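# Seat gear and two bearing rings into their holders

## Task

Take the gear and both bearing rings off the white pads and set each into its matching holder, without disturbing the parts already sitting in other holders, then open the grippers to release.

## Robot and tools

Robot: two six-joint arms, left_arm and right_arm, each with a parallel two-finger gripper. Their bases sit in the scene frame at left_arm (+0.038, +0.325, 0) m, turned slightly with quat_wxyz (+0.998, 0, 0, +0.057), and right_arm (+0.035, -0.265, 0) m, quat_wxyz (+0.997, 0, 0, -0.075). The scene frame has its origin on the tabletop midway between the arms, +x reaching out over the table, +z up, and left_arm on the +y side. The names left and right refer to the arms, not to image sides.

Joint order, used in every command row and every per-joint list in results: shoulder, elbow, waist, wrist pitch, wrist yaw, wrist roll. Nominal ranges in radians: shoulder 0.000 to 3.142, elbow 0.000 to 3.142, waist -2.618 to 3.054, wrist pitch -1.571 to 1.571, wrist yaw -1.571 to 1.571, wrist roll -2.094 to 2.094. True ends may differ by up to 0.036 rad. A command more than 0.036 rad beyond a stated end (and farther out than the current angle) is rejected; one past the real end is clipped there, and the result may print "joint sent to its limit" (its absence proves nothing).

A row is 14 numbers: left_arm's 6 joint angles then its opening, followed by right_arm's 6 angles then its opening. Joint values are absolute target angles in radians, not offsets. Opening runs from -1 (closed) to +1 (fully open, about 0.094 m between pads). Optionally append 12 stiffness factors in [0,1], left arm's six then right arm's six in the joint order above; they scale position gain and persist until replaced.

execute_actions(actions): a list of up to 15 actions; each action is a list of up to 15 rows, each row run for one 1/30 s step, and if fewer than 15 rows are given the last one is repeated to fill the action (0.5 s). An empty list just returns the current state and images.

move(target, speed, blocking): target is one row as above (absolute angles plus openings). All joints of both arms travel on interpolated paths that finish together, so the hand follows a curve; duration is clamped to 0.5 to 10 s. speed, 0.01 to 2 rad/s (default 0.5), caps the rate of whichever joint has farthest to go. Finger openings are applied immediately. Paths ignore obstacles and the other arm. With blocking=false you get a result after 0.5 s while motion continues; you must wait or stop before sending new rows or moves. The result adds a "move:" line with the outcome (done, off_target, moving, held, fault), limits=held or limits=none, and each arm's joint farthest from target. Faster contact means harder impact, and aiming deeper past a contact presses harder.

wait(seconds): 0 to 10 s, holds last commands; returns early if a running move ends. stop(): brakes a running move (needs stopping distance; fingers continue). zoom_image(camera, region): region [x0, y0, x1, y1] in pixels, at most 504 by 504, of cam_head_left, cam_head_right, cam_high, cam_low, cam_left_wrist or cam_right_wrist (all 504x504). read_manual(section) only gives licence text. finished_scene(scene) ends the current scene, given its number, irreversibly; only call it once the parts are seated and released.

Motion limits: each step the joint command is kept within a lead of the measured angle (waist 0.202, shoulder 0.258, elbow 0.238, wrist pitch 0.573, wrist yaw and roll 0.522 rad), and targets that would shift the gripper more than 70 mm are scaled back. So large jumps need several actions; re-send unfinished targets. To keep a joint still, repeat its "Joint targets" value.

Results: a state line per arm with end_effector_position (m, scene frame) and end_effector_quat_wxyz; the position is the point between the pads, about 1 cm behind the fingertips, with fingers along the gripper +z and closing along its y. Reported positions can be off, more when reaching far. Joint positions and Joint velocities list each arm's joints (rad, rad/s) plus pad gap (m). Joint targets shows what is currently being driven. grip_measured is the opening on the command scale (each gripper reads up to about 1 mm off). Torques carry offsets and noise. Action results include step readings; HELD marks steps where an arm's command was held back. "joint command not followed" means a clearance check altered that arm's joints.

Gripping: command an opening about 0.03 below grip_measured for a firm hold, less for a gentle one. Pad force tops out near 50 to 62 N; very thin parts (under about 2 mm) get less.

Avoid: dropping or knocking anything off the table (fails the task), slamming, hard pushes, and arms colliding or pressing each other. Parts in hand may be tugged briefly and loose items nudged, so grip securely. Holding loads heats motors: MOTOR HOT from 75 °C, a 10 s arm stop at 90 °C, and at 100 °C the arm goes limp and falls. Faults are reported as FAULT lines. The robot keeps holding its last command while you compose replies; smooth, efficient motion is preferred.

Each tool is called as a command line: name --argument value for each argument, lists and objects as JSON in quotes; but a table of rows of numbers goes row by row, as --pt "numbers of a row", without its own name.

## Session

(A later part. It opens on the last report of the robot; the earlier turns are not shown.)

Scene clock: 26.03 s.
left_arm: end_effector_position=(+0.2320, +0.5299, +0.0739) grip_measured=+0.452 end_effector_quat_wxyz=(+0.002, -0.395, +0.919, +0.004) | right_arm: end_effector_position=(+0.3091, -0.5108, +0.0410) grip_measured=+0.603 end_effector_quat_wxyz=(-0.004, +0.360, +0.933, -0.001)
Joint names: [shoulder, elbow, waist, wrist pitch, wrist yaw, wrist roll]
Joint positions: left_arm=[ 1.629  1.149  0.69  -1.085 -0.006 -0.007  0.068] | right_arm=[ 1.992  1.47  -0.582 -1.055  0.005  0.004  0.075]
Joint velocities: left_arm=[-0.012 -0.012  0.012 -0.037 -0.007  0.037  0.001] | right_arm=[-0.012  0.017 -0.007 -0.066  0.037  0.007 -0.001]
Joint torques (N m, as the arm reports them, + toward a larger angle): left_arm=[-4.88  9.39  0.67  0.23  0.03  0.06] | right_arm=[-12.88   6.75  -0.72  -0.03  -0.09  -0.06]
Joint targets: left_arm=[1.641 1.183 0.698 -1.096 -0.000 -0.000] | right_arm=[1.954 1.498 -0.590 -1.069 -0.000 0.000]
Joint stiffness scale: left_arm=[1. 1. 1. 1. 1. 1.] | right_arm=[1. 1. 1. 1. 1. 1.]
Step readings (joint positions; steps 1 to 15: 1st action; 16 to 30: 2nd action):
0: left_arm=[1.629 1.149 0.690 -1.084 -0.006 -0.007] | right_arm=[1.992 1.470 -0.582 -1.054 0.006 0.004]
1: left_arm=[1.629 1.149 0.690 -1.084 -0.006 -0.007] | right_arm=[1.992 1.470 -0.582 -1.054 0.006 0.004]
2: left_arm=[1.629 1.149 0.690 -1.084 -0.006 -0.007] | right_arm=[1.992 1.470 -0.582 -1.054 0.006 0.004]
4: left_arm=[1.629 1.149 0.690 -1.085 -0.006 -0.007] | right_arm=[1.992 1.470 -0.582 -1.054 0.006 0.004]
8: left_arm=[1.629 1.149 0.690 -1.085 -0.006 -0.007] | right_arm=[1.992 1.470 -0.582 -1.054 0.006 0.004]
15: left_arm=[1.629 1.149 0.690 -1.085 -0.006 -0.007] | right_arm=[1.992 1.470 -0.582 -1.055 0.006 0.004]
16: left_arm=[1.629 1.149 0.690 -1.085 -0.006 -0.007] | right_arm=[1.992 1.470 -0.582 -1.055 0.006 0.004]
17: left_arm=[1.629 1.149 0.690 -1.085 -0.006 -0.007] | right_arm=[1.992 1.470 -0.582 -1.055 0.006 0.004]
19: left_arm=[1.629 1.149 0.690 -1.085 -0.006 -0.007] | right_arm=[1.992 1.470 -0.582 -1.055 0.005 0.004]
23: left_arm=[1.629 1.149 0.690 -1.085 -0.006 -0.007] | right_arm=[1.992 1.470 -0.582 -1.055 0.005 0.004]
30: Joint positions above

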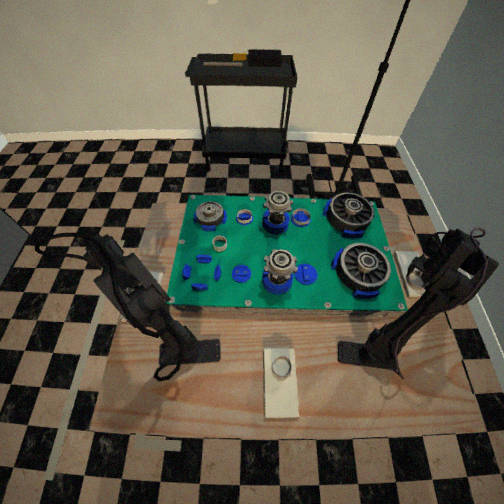

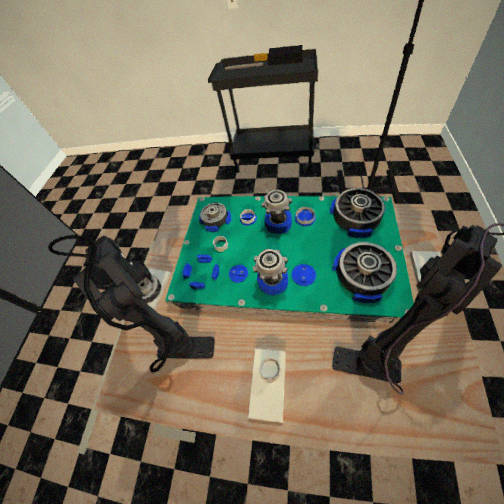

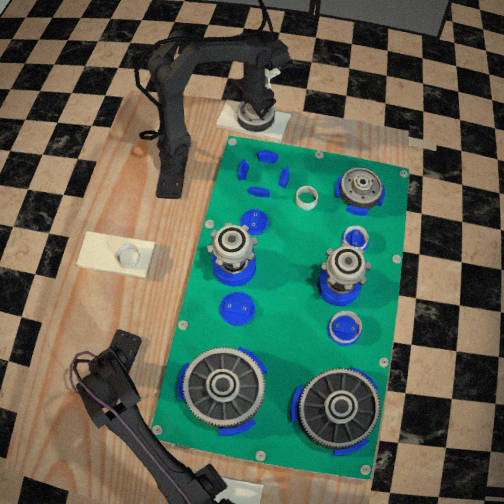

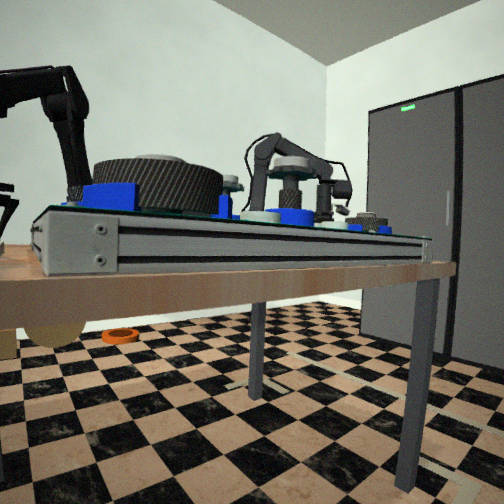

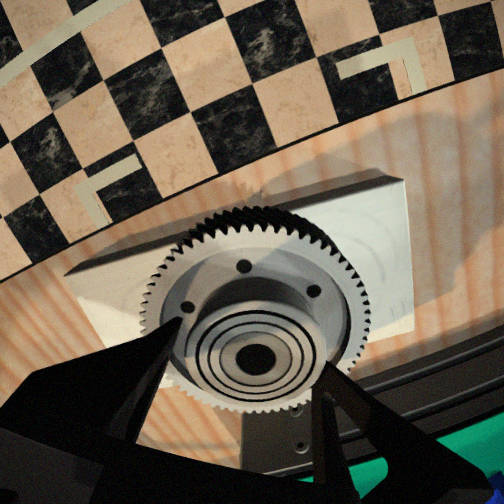

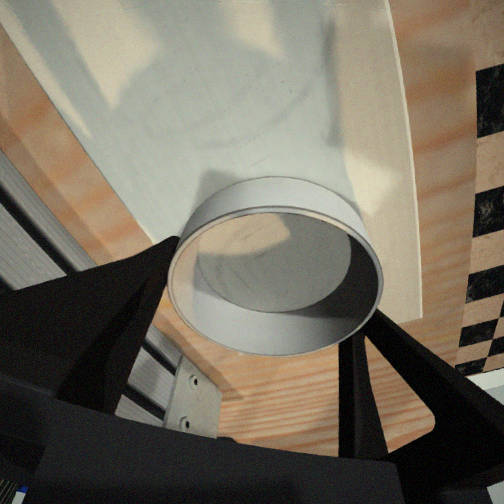

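execute_actions --actions '[[[1.641,1.183,0.686,-1.096,0,0,0.5, 1.954,1.498,-0.590,-1.069,0,0,0.55],[1.641,1.183,0.680,-1.096,0,0,0.5, 1.954,1.498,-0.590,-1.069,0,0,0.52],[1.641,1.183,0.675,-1.096,0,0,0.5, 1.954,1.498,-0.590,-1.069,0,0,0.48]]]'

move --target '[1.650,1.113,0.675,-1.034,0,0,0.5, 1.954,1.498,-0.590,-1.069,0,0,0.44]' --speed 0.05

Scene clock: 27.37 s.
left_arm: end_effector_position=(+0.2332, +0.5287, +0.0739) grip_measured=+0.498 end_effector_quat_wxyz=(+0.002, -0.392, +0.920, +0.004) | right_arm: end_effector_position=(+0.3091, -0.5108, +0.0410) grip_measured=+0.572 end_effector_quat_wxyz=(-0.004, +0.360, +0.933, -0.001)
Joint names: [shoulder, elbow, waist, wrist pitch, wrist yaw, wrist roll]
Joint positions: left_arm=[ 1.629  1.149  0.684 -1.085 -0.006 -0.007  0.07 ] | right_arm=[ 1.992  1.47  -0.582 -1.055  0.005  0.004  0.074]
Joint velocities: left_arm=[-0.007  0.027 -0.027  0.022  0.022 -0.037  0.   ] | right_arm=[ 0.002 -0.012 -0.012  0.007  0.051 -0.007  0.001]
Joint torques (N m, as the arm reports them, + toward a larger angle): left_arm=[-4.84  9.3  -0.71  0.21  0.04  0.06] | right_arm=[-12.92   6.73  -0.74  -0.04  -0.09  -0.06]
Joint targets: left_arm=[1.641 1.183 0.675 -1.096 0.000 -0.000] | right_arm=[1.954 1.498 -0.590 -1.069 0.000 0.000]
Joint stiffness scale: left_arm=[1. 1. 1. 1. 1. 1.] | right_arm=[1. 1. 1. 1. 1. 1.]
Step readings (joint positions):
0: left_arm=[1.629 1.149 0.690 -1.085 -0.006 -0.007] | right_arm=[1.992 1.470 -0.582 -1.055 0.005 0.004]
1: left_arm=[1.629 1.149 0.690 -1.085 -0.006 -0.007] | right_arm=[1.992 1.470 -0.582 -1.055 0.005 0.004]
2: left_arm=[1.629 1.149 0.690 -1.085 -0.006 -0.007] | right_arm=[1.992 1.470 -0.582 -1.055 0.005 0.004]
4: left_arm=[1.629 1.149 0.688 -1.085 -0.006 -0.007] | right_arm=[1.992 1.470 -0.582 -1.055 0.005 0.004]
8: left_arm=[1.629 1.149 0.684 -1.085 -0.006 -0.007] | right_arm=[1.992 1.470 -0.582 -1.055 0.005 0.004]
15: Joint positions above

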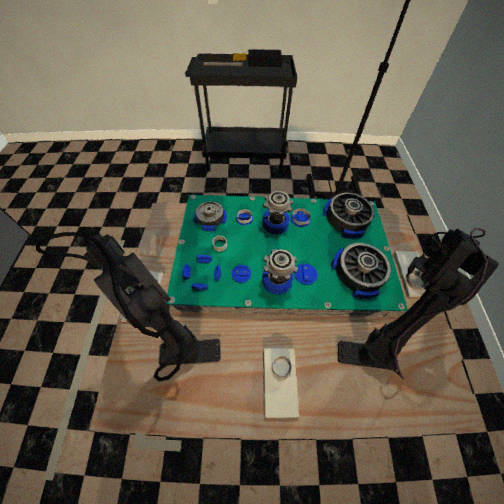

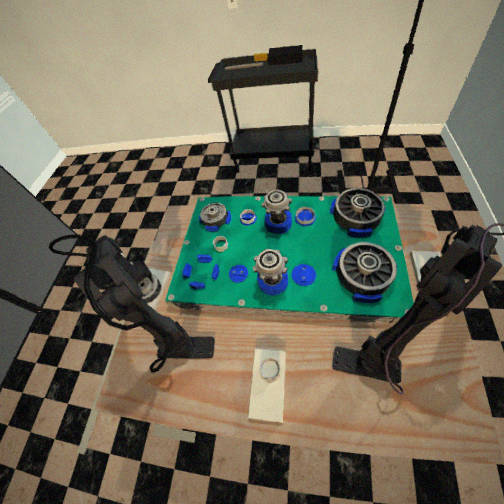

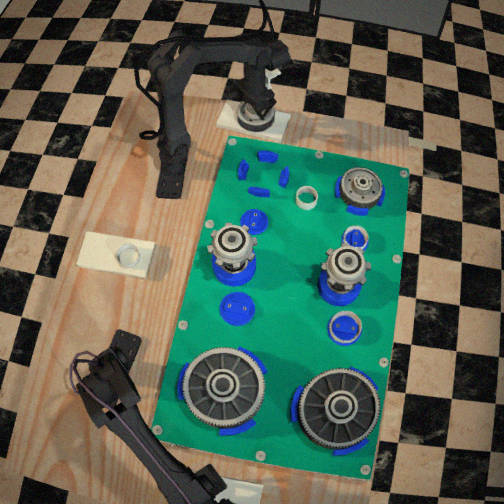

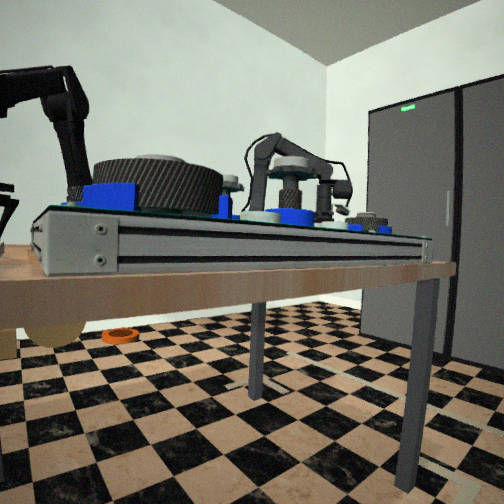

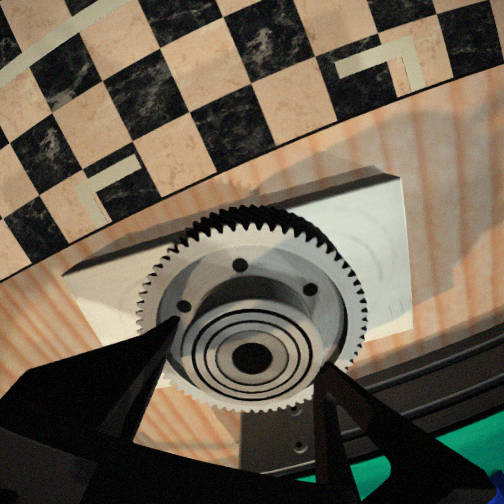

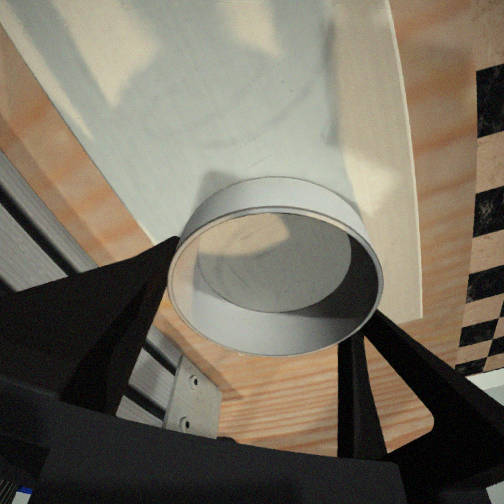

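Scene clock: 28.83 s.
left_arm: end_effector_position=(+0.2338, +0.5293, +0.0644) grip_measured=+0.498 end_effector_quat_wxyz=(+0.000, -0.392, +0.920, +0.003) | right_arm: end_effector_position=(+0.3091, -0.5108, +0.0410) grip_measured=+0.572 end_effector_quat_wxyz=(-0.004, +0.360, +0.933, -0.001)
Joint names: [shoulder, elbow, waist, wrist pitch, wrist yaw, wrist roll]
Joint positions: left_arm=[ 1.644  1.127  0.684 -1.05  -0.006 -0.007  0.07 ] | right_arm=[ 1.992  1.47  -0.582 -1.055  0.005  0.004  0.074]
Joint velocities: left_arm=[-0.007  0.002 -0.032 -0.066 -0.022 -0.037 -0.001] | right_arm=[ 0.002  0.007 -0.012 -0.022 -0.007  0.037 -0.001]
Joint torques (N m, as the arm reports them, + toward a larger angle): left_arm=[-5.36  5.04 -0.67  0.56  0.01  0.04] | right_arm=[-12.89   6.76  -0.69  -0.05  -0.07  -0.05]
Joint targets: left_arm=[1.650 1.113 0.675 -1.034 -0.000 0.000] | right_arm=[1.954 1.498 -0.590 -1.069 -0.000 0.000]
Joint stiffness scale: left_arm=[1. 1. 1. 1. 1. 1.] | right_arm=[1. 1. 1. 1. 1. 1.]
move: off_target (right_arm); limits=none; left_arm: farthest joint: the wrist pitch, 0.016 radians from its target (0.051 radians at the start); right_arm: farthest joint: the shoulder, 0.038 radians from its target (0.038 radians at the start)

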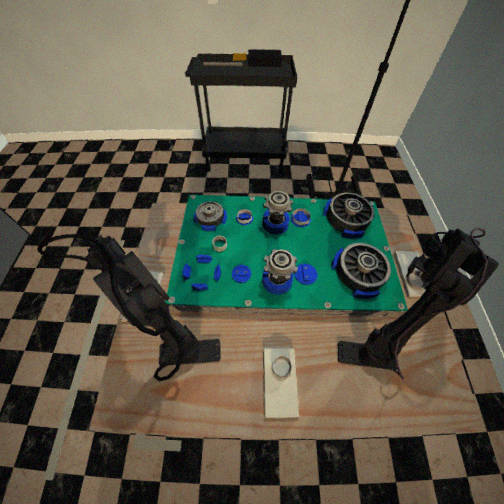

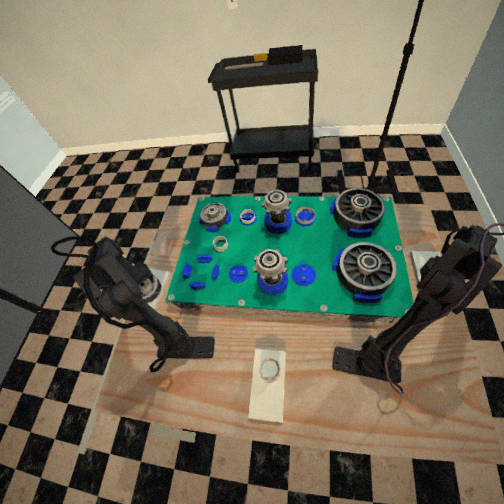

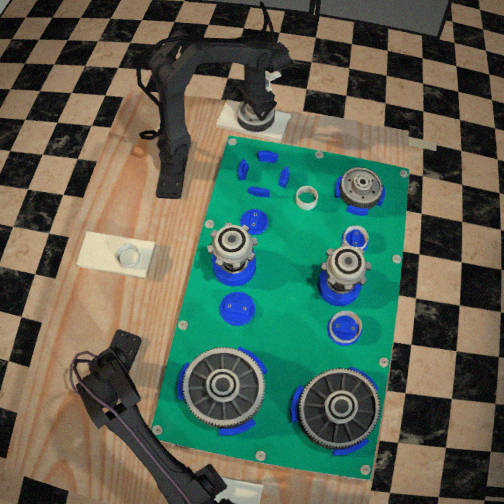

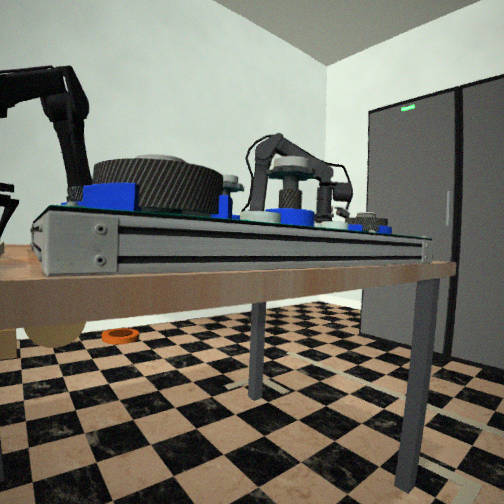

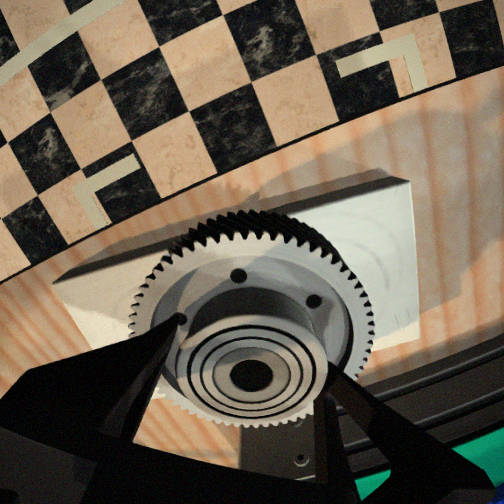

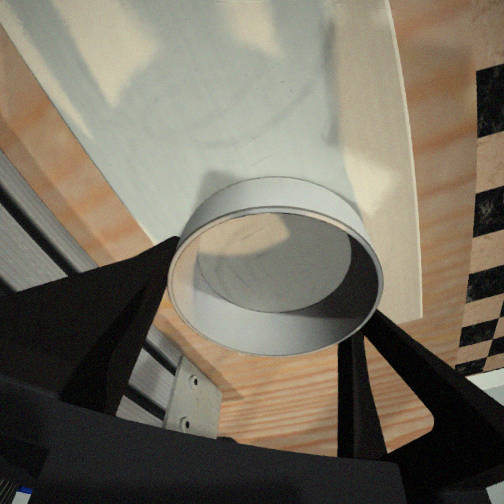

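execute_actions --actions '[[[1.650,1.113,0.675,-1.034,0,0,0.42, 1.954,1.498,-0.590,-1.069,0,0,0.52],[1.650,1.113,0.675,-1.034,0,0,0.4, 1.954,1.498,-0.590,-1.069,0,0,0.52],[1.650,1.113,0.675,-1.034,0,0,0.37, 1.954,1.498,-0.590,-1.069,0,0,0.52],[1.650,1.113,0.675,-1.034,0,0,0.34, 1.954,1.498,-0.590,-1.069,0,0,0.52],[1.650,1.113,0.675,-1.034,0,0,0.31, 1.954,1.498,-0.590,-1.069,0,0,0.52],[1.650,1.113,0.675,-1.034,0,0,0.28, 1.954,1.498,-0.590,-1.069,0,0,0.52],[1.650,1.113,0.675,-1.034,0,0,0.25, 1.954,1.498,-0.590,-1.069,0,0,0.52],[1.650,1.113,0.675,-1.034,0,0,0.22, 1.954,1.498,-0.590,-1.069,0,0,0.52],[1.650,1.113,0.675,-1.034,0,0,0.19, 1.954,1.498,-0.590,-1.069,0,0,0.52],[1.650,1.113,0.675,-1.034,0,0,0.15, 1.954,1.498,-0.590,-1.069,0,0,0.52]]]'

Scene clock: 30.10 s.
left_arm: end_effector_position=(+0.2346, +0.5289, +0.0640) grip_measured=+0.234 end_effector_quat_wxyz=(+0.001, -0.392, +0.920, +0.001) | right_arm: end_effector_position=(+0.3091, -0.5108, +0.0410) grip_measured=+0.572 end_effector_quat_wxyz=(-0.004, +0.360, +0.933, -0.001)
Joint names: [shoulder, elbow, waist, wrist pitch, wrist yaw, wrist roll]
Joint positions: left_arm=[ 1.645  1.126  0.684 -1.048 -0.001 -0.007  0.058] | right_arm=[ 1.992  1.47  -0.582 -1.055  0.005  0.004  0.074]
Joint velocities: left_arm=[ 0.022 -0.007 -0.007 -0.037 -0.037 -0.007 -0.001] | right_arm=[ 0.002 -0.007 -0.007  0.037  0.022 -0.051  0.   ]
Joint torques (N m, as the arm reports them, + toward a larger angle): left_arm=[-5.46  5.19 -0.7   0.56 -0.04  0.06] | right_arm=[-12.87   6.73  -0.73  -0.05  -0.07  -0.06]
Joint targets: left_arm=[1.650 1.113 0.675 -1.034 0.000 0.000] | right_arm=[1.954 1.498 -0.590 -1.069 -0.000 -0.000]
Joint stiffness scale: left_arm=[1. 1. 1. 1. 1. 1.] | right_arm=[1. 1. 1. 1. 1. 1.]
Step readings (joint positions):
0: left_arm=[1.644 1.127 0.684 -1.050 -0.006 -0.007] | right_arm=[1.992 1.470 -0.582 -1.055 0.005 0.004]
1: left_arm=[1.644 1.127 0.684 -1.050 -0.006 -0.007] | right_arm=[1.992 1.470 -0.582 -1.055 0.005 0.004]
2: left_arm=[1.644 1.127 0.684 -1.050 -0.006 -0.007] | right_arm=[1.992 1.470 -0.582 -1.055 0.005 0.004]
4: left_arm=[1.644 1.127 0.684 -1.050 -0.006 -0.007] | right_arm=[1.992 1.470 -0.582 -1.055 0.005 0.004]
8: left_arm=[1.644 1.127 0.684 -1.050 -0.009 -0.007] | right_arm=[1.992 1.470 -0.582 -1.055 0.005 0.004]
15: Joint positions above

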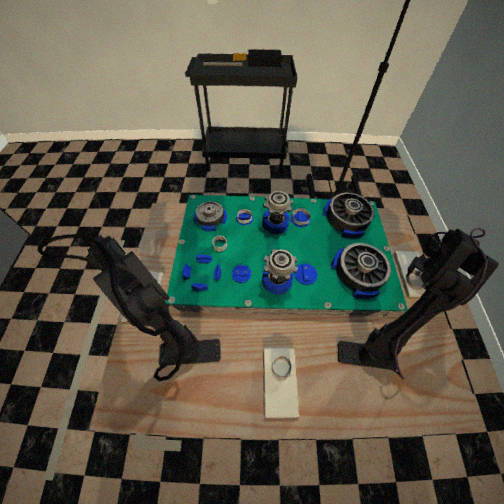

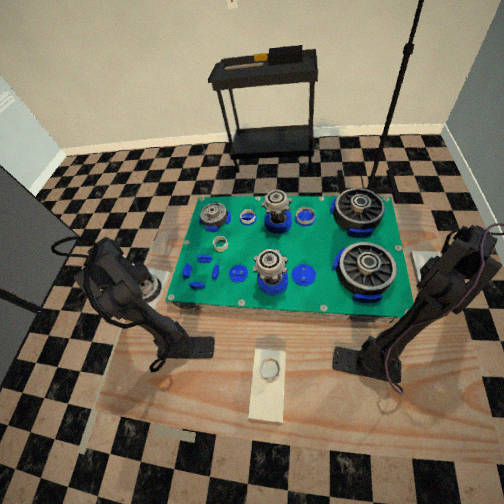

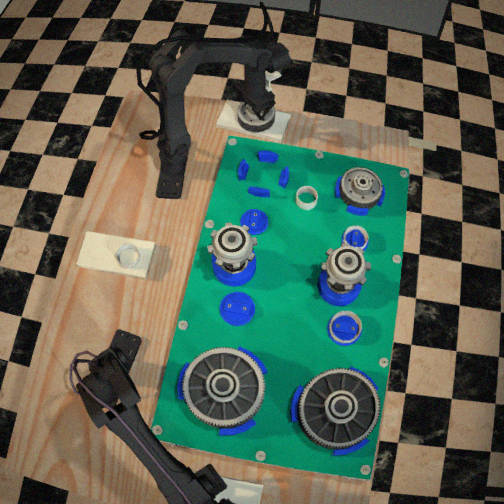

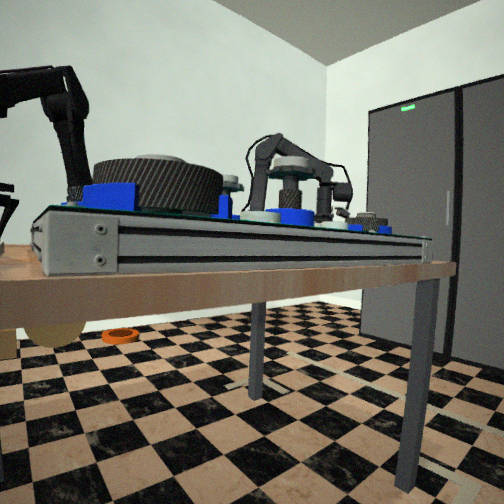

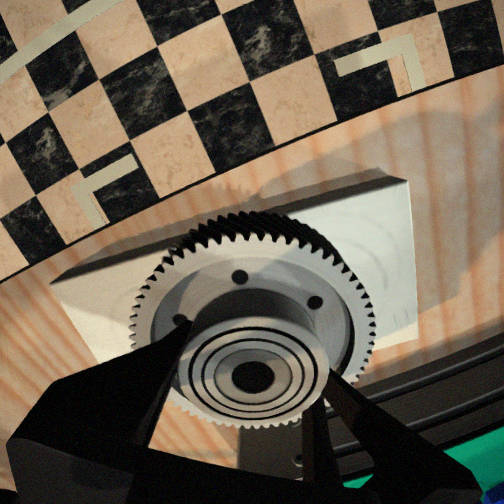

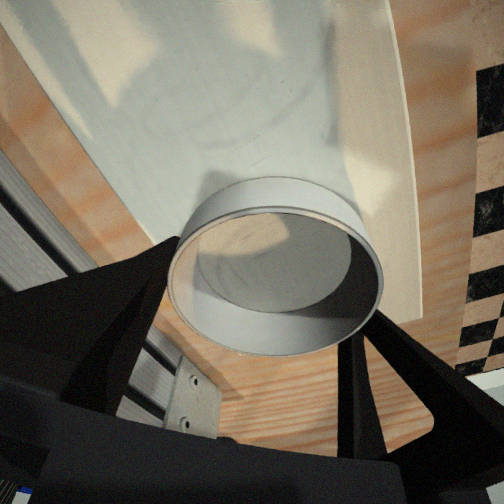

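move --target '[1.555,1.445,0.675,-1.405,0,0,0.18, 1.916,1.675,-0.590,-1.283,0,0,0.52]' --speed 0.25

Scene clock: 35.00 s.
left_arm: end_effector_position=(+0.2273, +0.5207, +0.1273) grip_measured=+0.234 end_effector_quat_wxyz=(-0.029, -0.392, +0.920, -0.013) | right_arm: end_effector_position=(+0.3089, -0.5106, +0.0981) grip_measured=+0.572 end_effector_quat_wxyz=(-0.003, +0.360, +0.933, -0.002)
Joint names: [shoulder, elbow, waist, wrist pitch, wrist yaw, wrist roll]
Joint positions: left_arm=[ 1.631  1.363  0.684 -1.367  0.002 -0.007  0.058] | right_arm=[ 1.952  1.643 -0.582 -1.267  0.005  0.004  0.074]
Joint velocities: left_arm=[-0.022  0.002 -0.002 -0.037  0.037  0.022 -0.001] | right_arm=[-0.007 -0.017 -0.007 -0.051  0.081  0.022 -0.   ]
Joint torques (N m, as the arm reports them, + toward a larger angle): left_arm=[-11.5   13.69  -0.73  -0.25  -0.04   0.04] | right_arm=[-12.48   7.2   -0.76  -0.06  -0.08  -0.07]
Joint targets: left_arm=[1.555 1.445 0.675 -1.405 0.000 -0.000] | right_arm=[1.916 1.675 -0.590 -1.283 0.000 -0.000]
Joint stiffness scale: left_arm=[1. 1. 1. 1. 1. 1.] | right_arm=[1. 1. 1. 1. 1. 1.]
move: off_target (left_arm, right_arm); limits=none; left_arm: farthest joint: the elbow, 0.082 radians from its target (0.319 radians at the start); right_arm: farthest joint: the shoulder, 0.036 radians from its target (0.076 radians at the start)

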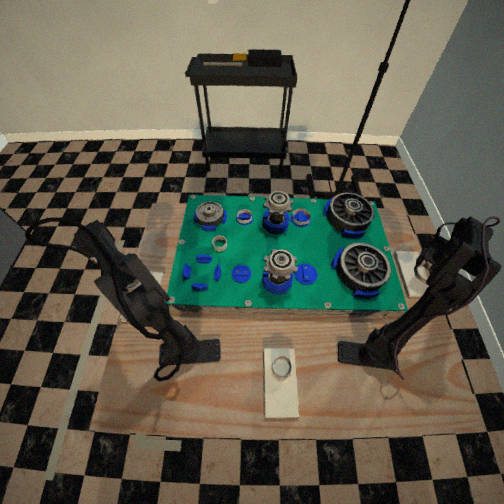

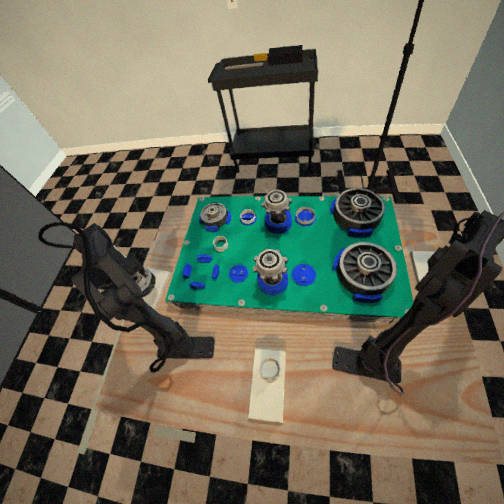

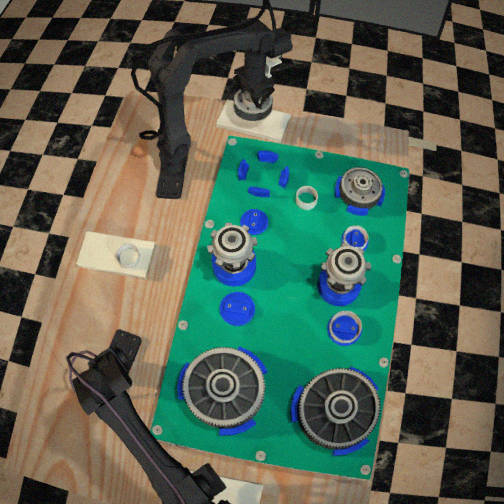

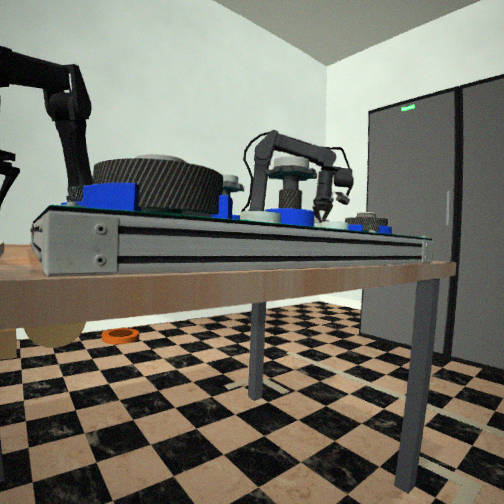

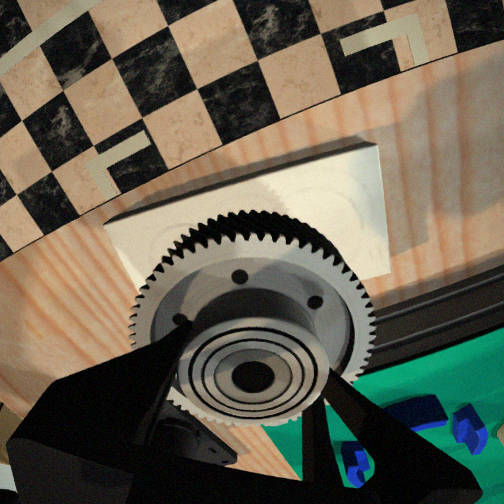

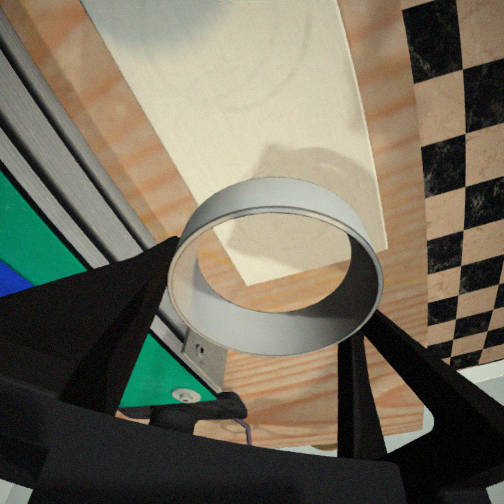

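move --target '[1.463,1.482,0.675,-1.448,0,0,0.18, 1.485,1.525,-0.590,-1.568,0,1.0,0.52]' --speed 0.6

move --target '[1.463,1.482,-0.138,-1.448,0,0,0.18, 1.485,1.525,0.60,-1.568,0,2.0,0.52]' --speed 0.5

Scene clock: 38.10 s.
left_arm: end_effector_position=(+0.2194, +0.5126, +0.1582) grip_measured=+0.234 end_effector_quat_wxyz=(-0.003, -0.392, +0.920, -0.002) | right_arm: end_effector_position=(+0.2269, -0.4369, +0.1980) grip_measured=+0.572 end_effector_quat_wxyz=(+0.020, +0.760, +0.650, +0.000)
Joint names: [shoulder, elbow, waist, wrist pitch, wrist yaw, wrist roll]
Joint positions: left_arm=[ 1.539  1.395  0.684 -1.434  0.002 -0.007  0.058] | right_arm=[ 1.511  1.528 -0.582 -1.547  0.005  0.994  0.074]
Joint velocities: left_arm=[ 0.007  0.002 -0.007 -0.022 -0.051 -0.051 -0.   ] | right_arm=[-0.007  0.012  0.017  0.051  0.022  0.007 -0.001]
Joint torques (N m, as the arm reports them, + toward a larger angle): left_arm=[-10.77  14.29  -0.71   0.16  -0.03   0.04] | right_arm=[-7.52  4.74 -0.68  0.05 -0.08  0.06]
Joint targets: left_arm=[1.463 1.482 0.675 -1.448 -0.000 0.000] | right_arm=[1.485 1.525 -0.590 -1.561 0.000 1.000]
Joint stiffness scale: left_arm=[1. 1. 1. 1. 1. 1.] | right_arm=[1. 1. 1. 1. 1. 1.]
joint sent to its limit (right arm) — the command would take the wrist pitch past its lower limit, so that joint was sent only as far as its limit.
move: off_target (left_arm, right_arm); limits=none; left_arm: farthest joint: the elbow, 0.087 radians from its target (0.119 radians at the start); right_arm: farthest joint: the shoulder, 0.026 radians from its target (0.467 radians at the start)

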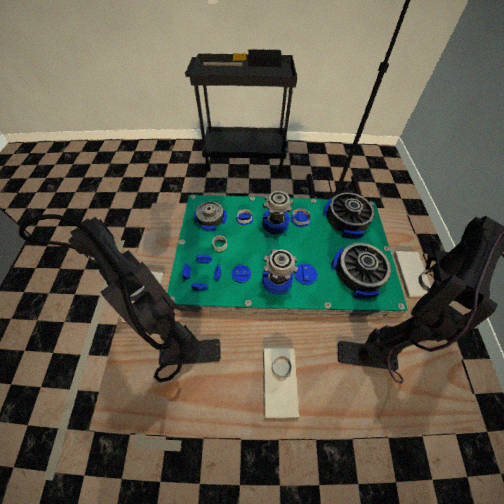

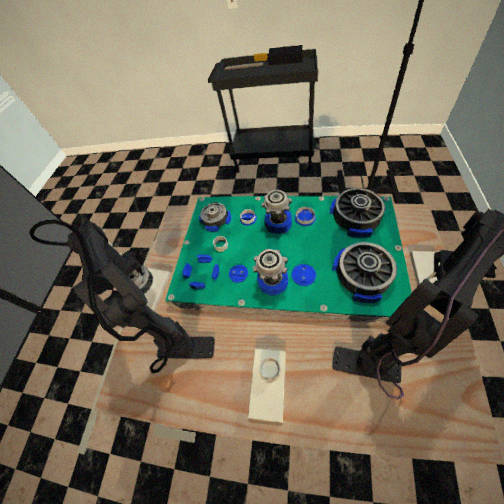

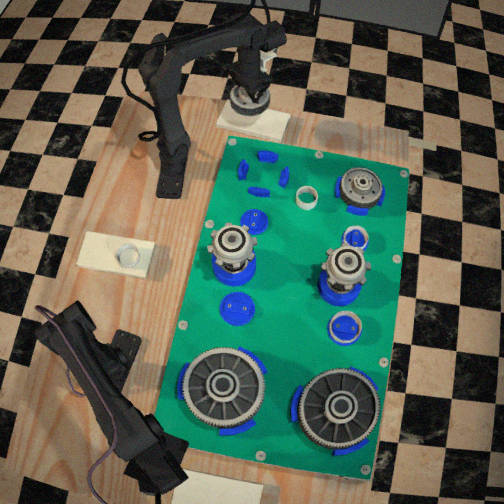

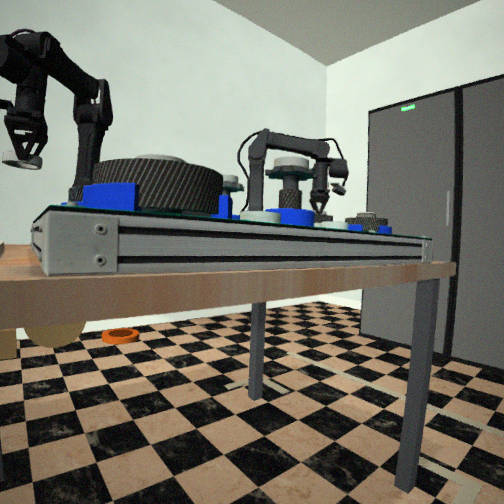

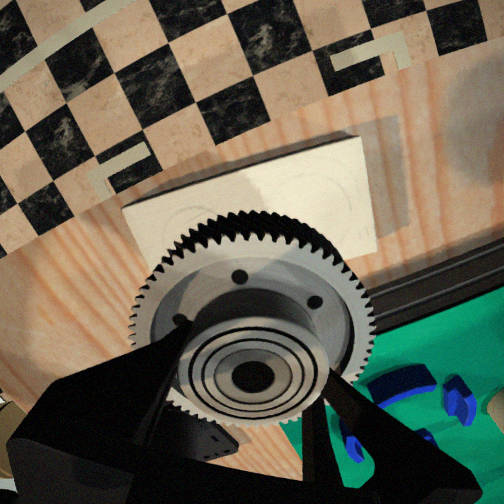

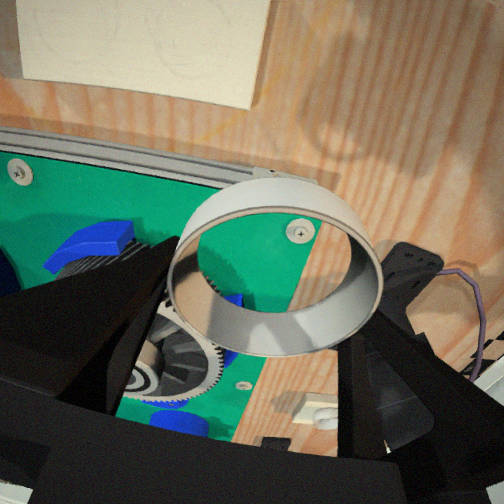

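Scene clock: 41.23 s.
left_arm: end_effector_position=(+0.2988, +0.3207, +0.1572) grip_measured=+0.234 end_effector_quat_wxyz=(-0.005, +0.007, +1.000, -0.001) | right_arm: end_effector_position=(+0.2668, -0.1515, +0.1980) grip_measured=+0.572 end_effector_quat_wxyz=(+0.005, +0.699, +0.715, +0.020)
Joint names: [shoulder, elbow, waist, wrist pitch, wrist yaw, wrist roll]
Joint positions: left_arm=[ 1.541  1.393 -0.135 -1.432  0.002 -0.007  0.058] | right_arm=[ 1.511  1.528  0.596 -1.547 -0.005  1.994  0.074]
Joint velocities: left_arm=[ 0.002  0.007  0.002  0.095 -0.037  0.051 -0.   ] | right_arm=[-0.002  0.012 -0.022  0.051 -0.007 -0.037 -0.   ]
Joint torques (N m, as the arm reports them, + toward a larger angle): left_arm=[-10.95  14.41  -0.12   0.14  -0.04   0.04] | right_arm=[-7.53  4.77  0.37  0.03  0.    0.03]
Joint targets: left_arm=[1.463 1.482 -0.138 -1.448 -0.000 -0.000] | right_arm=[1.485 1.525 0.600 -1.561 -0.000 2.000]
Joint stiffness scale: left_arm=[1. 1. 1. 1. 1. 1.] | right_arm=[1. 1. 1. 1. 1. 1.]
joint sent to its limit (right arm) — the command would take the wrist pitch past its lower limit, so that joint was sent only as far as its limit.
move: off_target (left_arm, right_arm); limits=none; left_arm: farthest joint: the elbow, 0.089 radians from its target (0.087 radians at the start); right_arm: farthest joint: the shoulder, 0.026 radians from its target (0.026 radians at the start)

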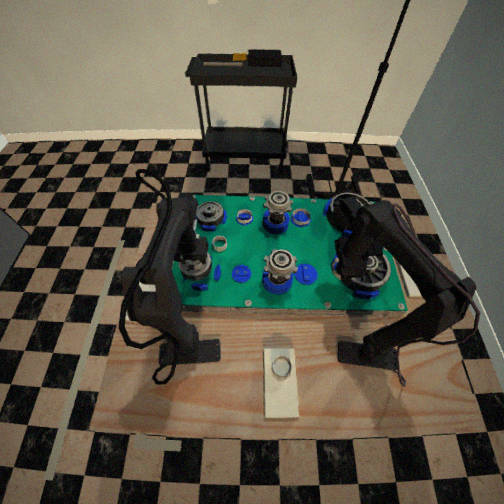

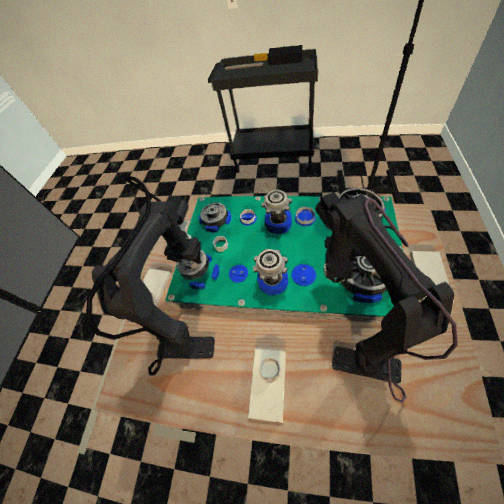

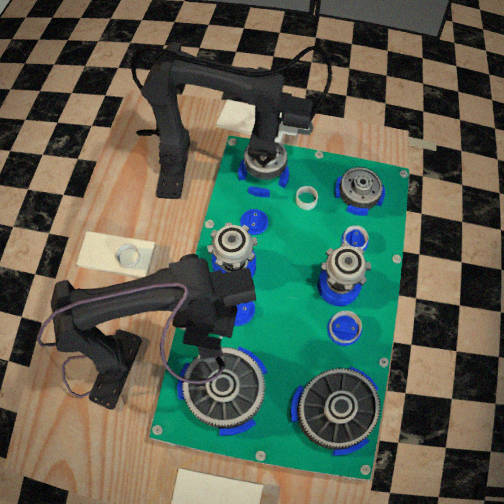

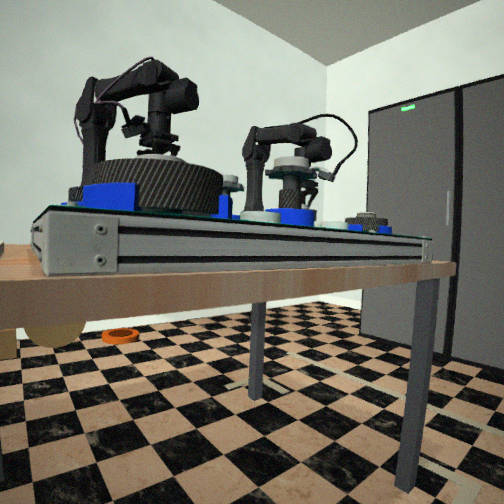

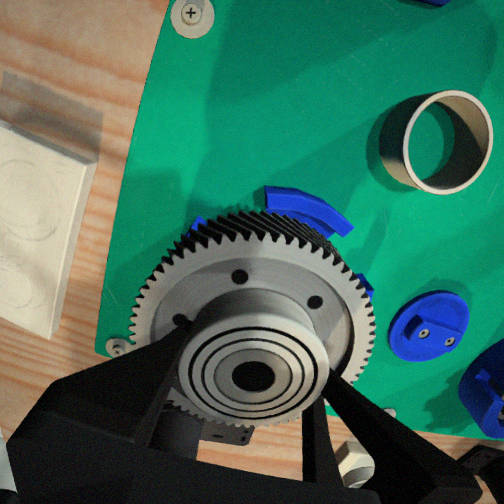

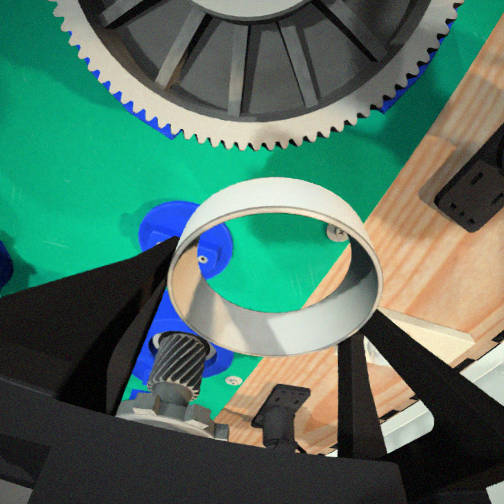

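move --target '[1.452,1.334,-0.178,-1.318,0,0,0.18, 1.808,1.688,0.738,-1.404,0,2.05,0.52]' --speed 0.25

Scene clock: 44.47 s.
left_arm: end_effector_position=(+0.2998, +0.3125, +0.1350) grip_measured=+0.234 end_effector_quat_wxyz=(+0.002, +0.025, +1.000, +0.002) | right_arm: end_effector_position=(+0.3128, -0.0795, +0.1462) grip_measured=+0.572 end_effector_quat_wxyz=(-0.003, +0.668, +0.744, -0.002)
Joint names: [shoulder, elbow, waist, wrist pitch, wrist yaw, wrist roll]
Joint positions: left_arm=[ 1.529  1.294 -0.171 -1.331 -0.004 -0.006  0.058] | right_arm=[ 1.815  1.653  0.732 -1.414 -0.005  2.044  0.074]
Joint velocities: left_arm=[-0.002 -0.002  0.007  0.037 -0.022  0.095 -0.001] | right_arm=[ 0.002  0.012 -0.022  0.007 -0.022 -0.022  0.   ]
Joint torques (N m, as the arm reports them, + toward a larger angle): left_arm=[-10.8   10.02  -0.62   0.51   0.     0.04] | right_arm=[-8.71  7.36  0.6   0.2   0.    0.05]
Joint targets: left_arm=[1.452 1.334 -0.178 -1.318 -0.000 0.000] | right_arm=[1.808 1.688 0.738 -1.404 0.000 2.050]
Joint stiffness scale: left_arm=[1. 1. 1. 1. 1. 1.] | right_arm=[1. 1. 1. 1. 1. 1.]
move: off_target (left_arm, right_arm); limits=none; left_arm: farthest joint: the shoulder, 0.077 radians from its target (0.089 radians at the start); right_arm: farthest joint: the elbow, 0.035 radians from its target (0.160 radians at the start)

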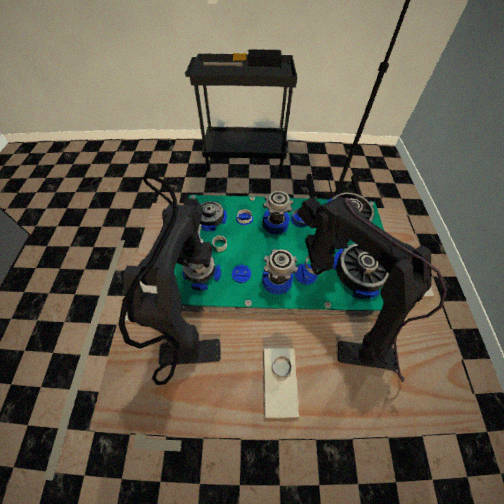

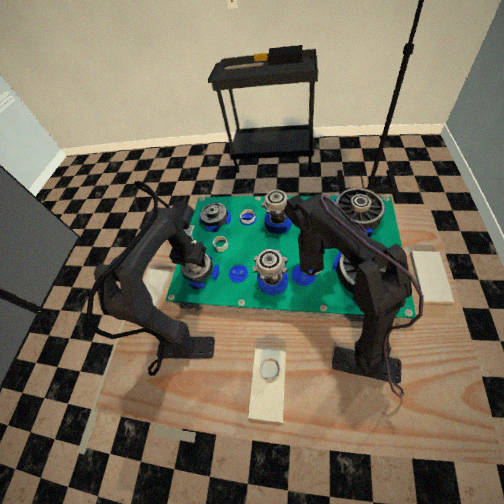

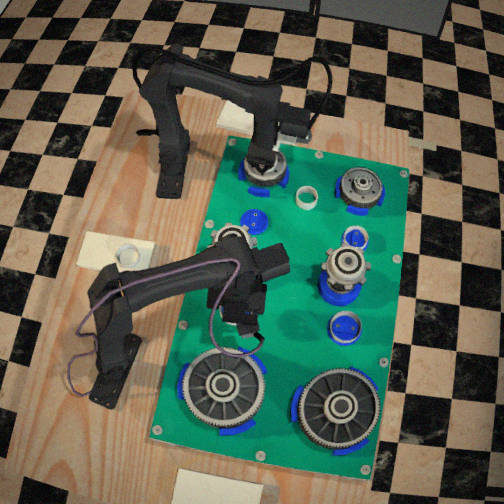

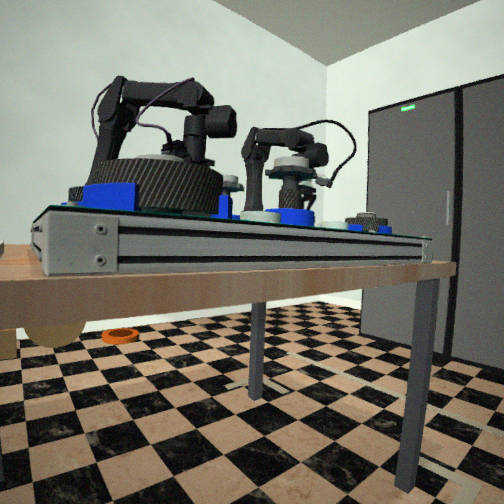

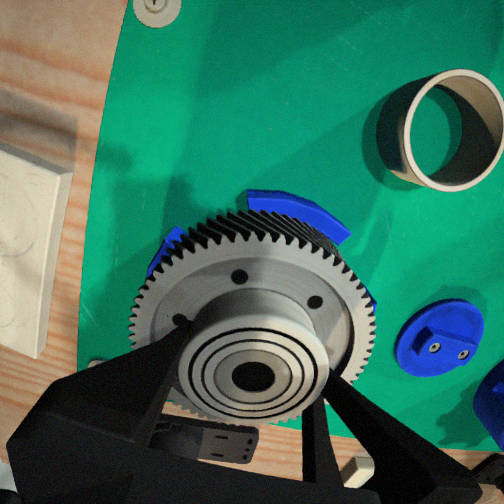

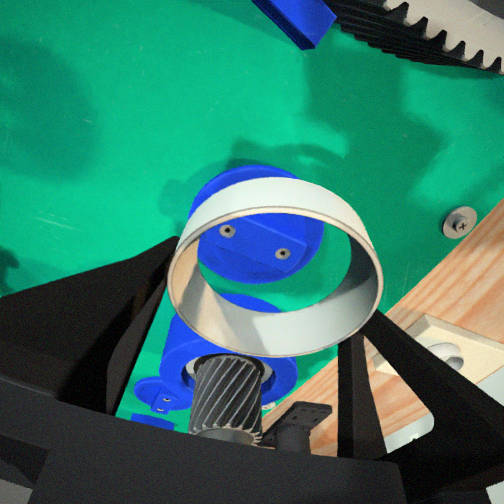

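zoom_image --camera "cam_left_wrist" --region '[110, 160, 410, 400]'

zoom_image --camera "cam_high" --region '[220, 130, 320, 210]'

zoom_image --camera "cam_head_right" --region '[160, 230, 260, 310]'

Region (110, 160, 410, 400) of cam_left_wrist's 504x504 image, scaled by 1.680, with more detail than that image has; it fills the top 403 rows of this view, and the rest is white.

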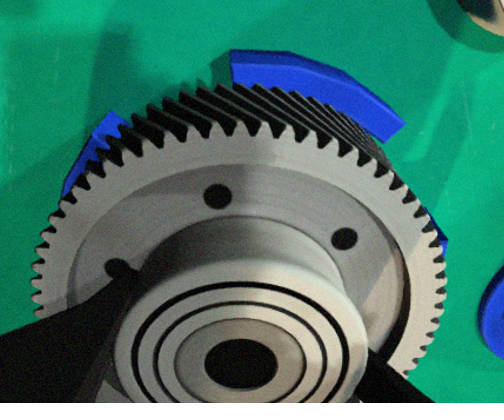

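Region (220, 130, 320, 210) of cam_high's 504x504 image, scaled by 5.040, with more detail than that image has; it fills the top 403 rows of this view, and the rest is white.

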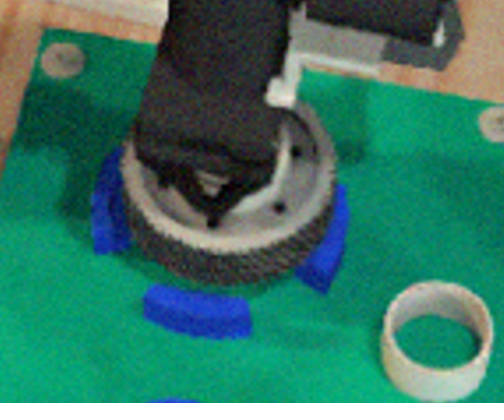

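Region (160, 230, 260, 310) of cam_head_right's 504x504 image, scaled by 5.040, with more detail than that image has; it fills the top 403 rows of this view, and the rest is white.

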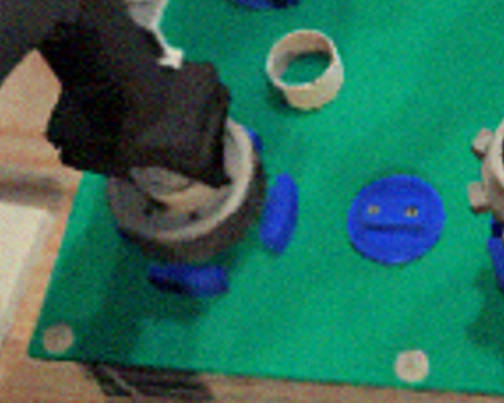

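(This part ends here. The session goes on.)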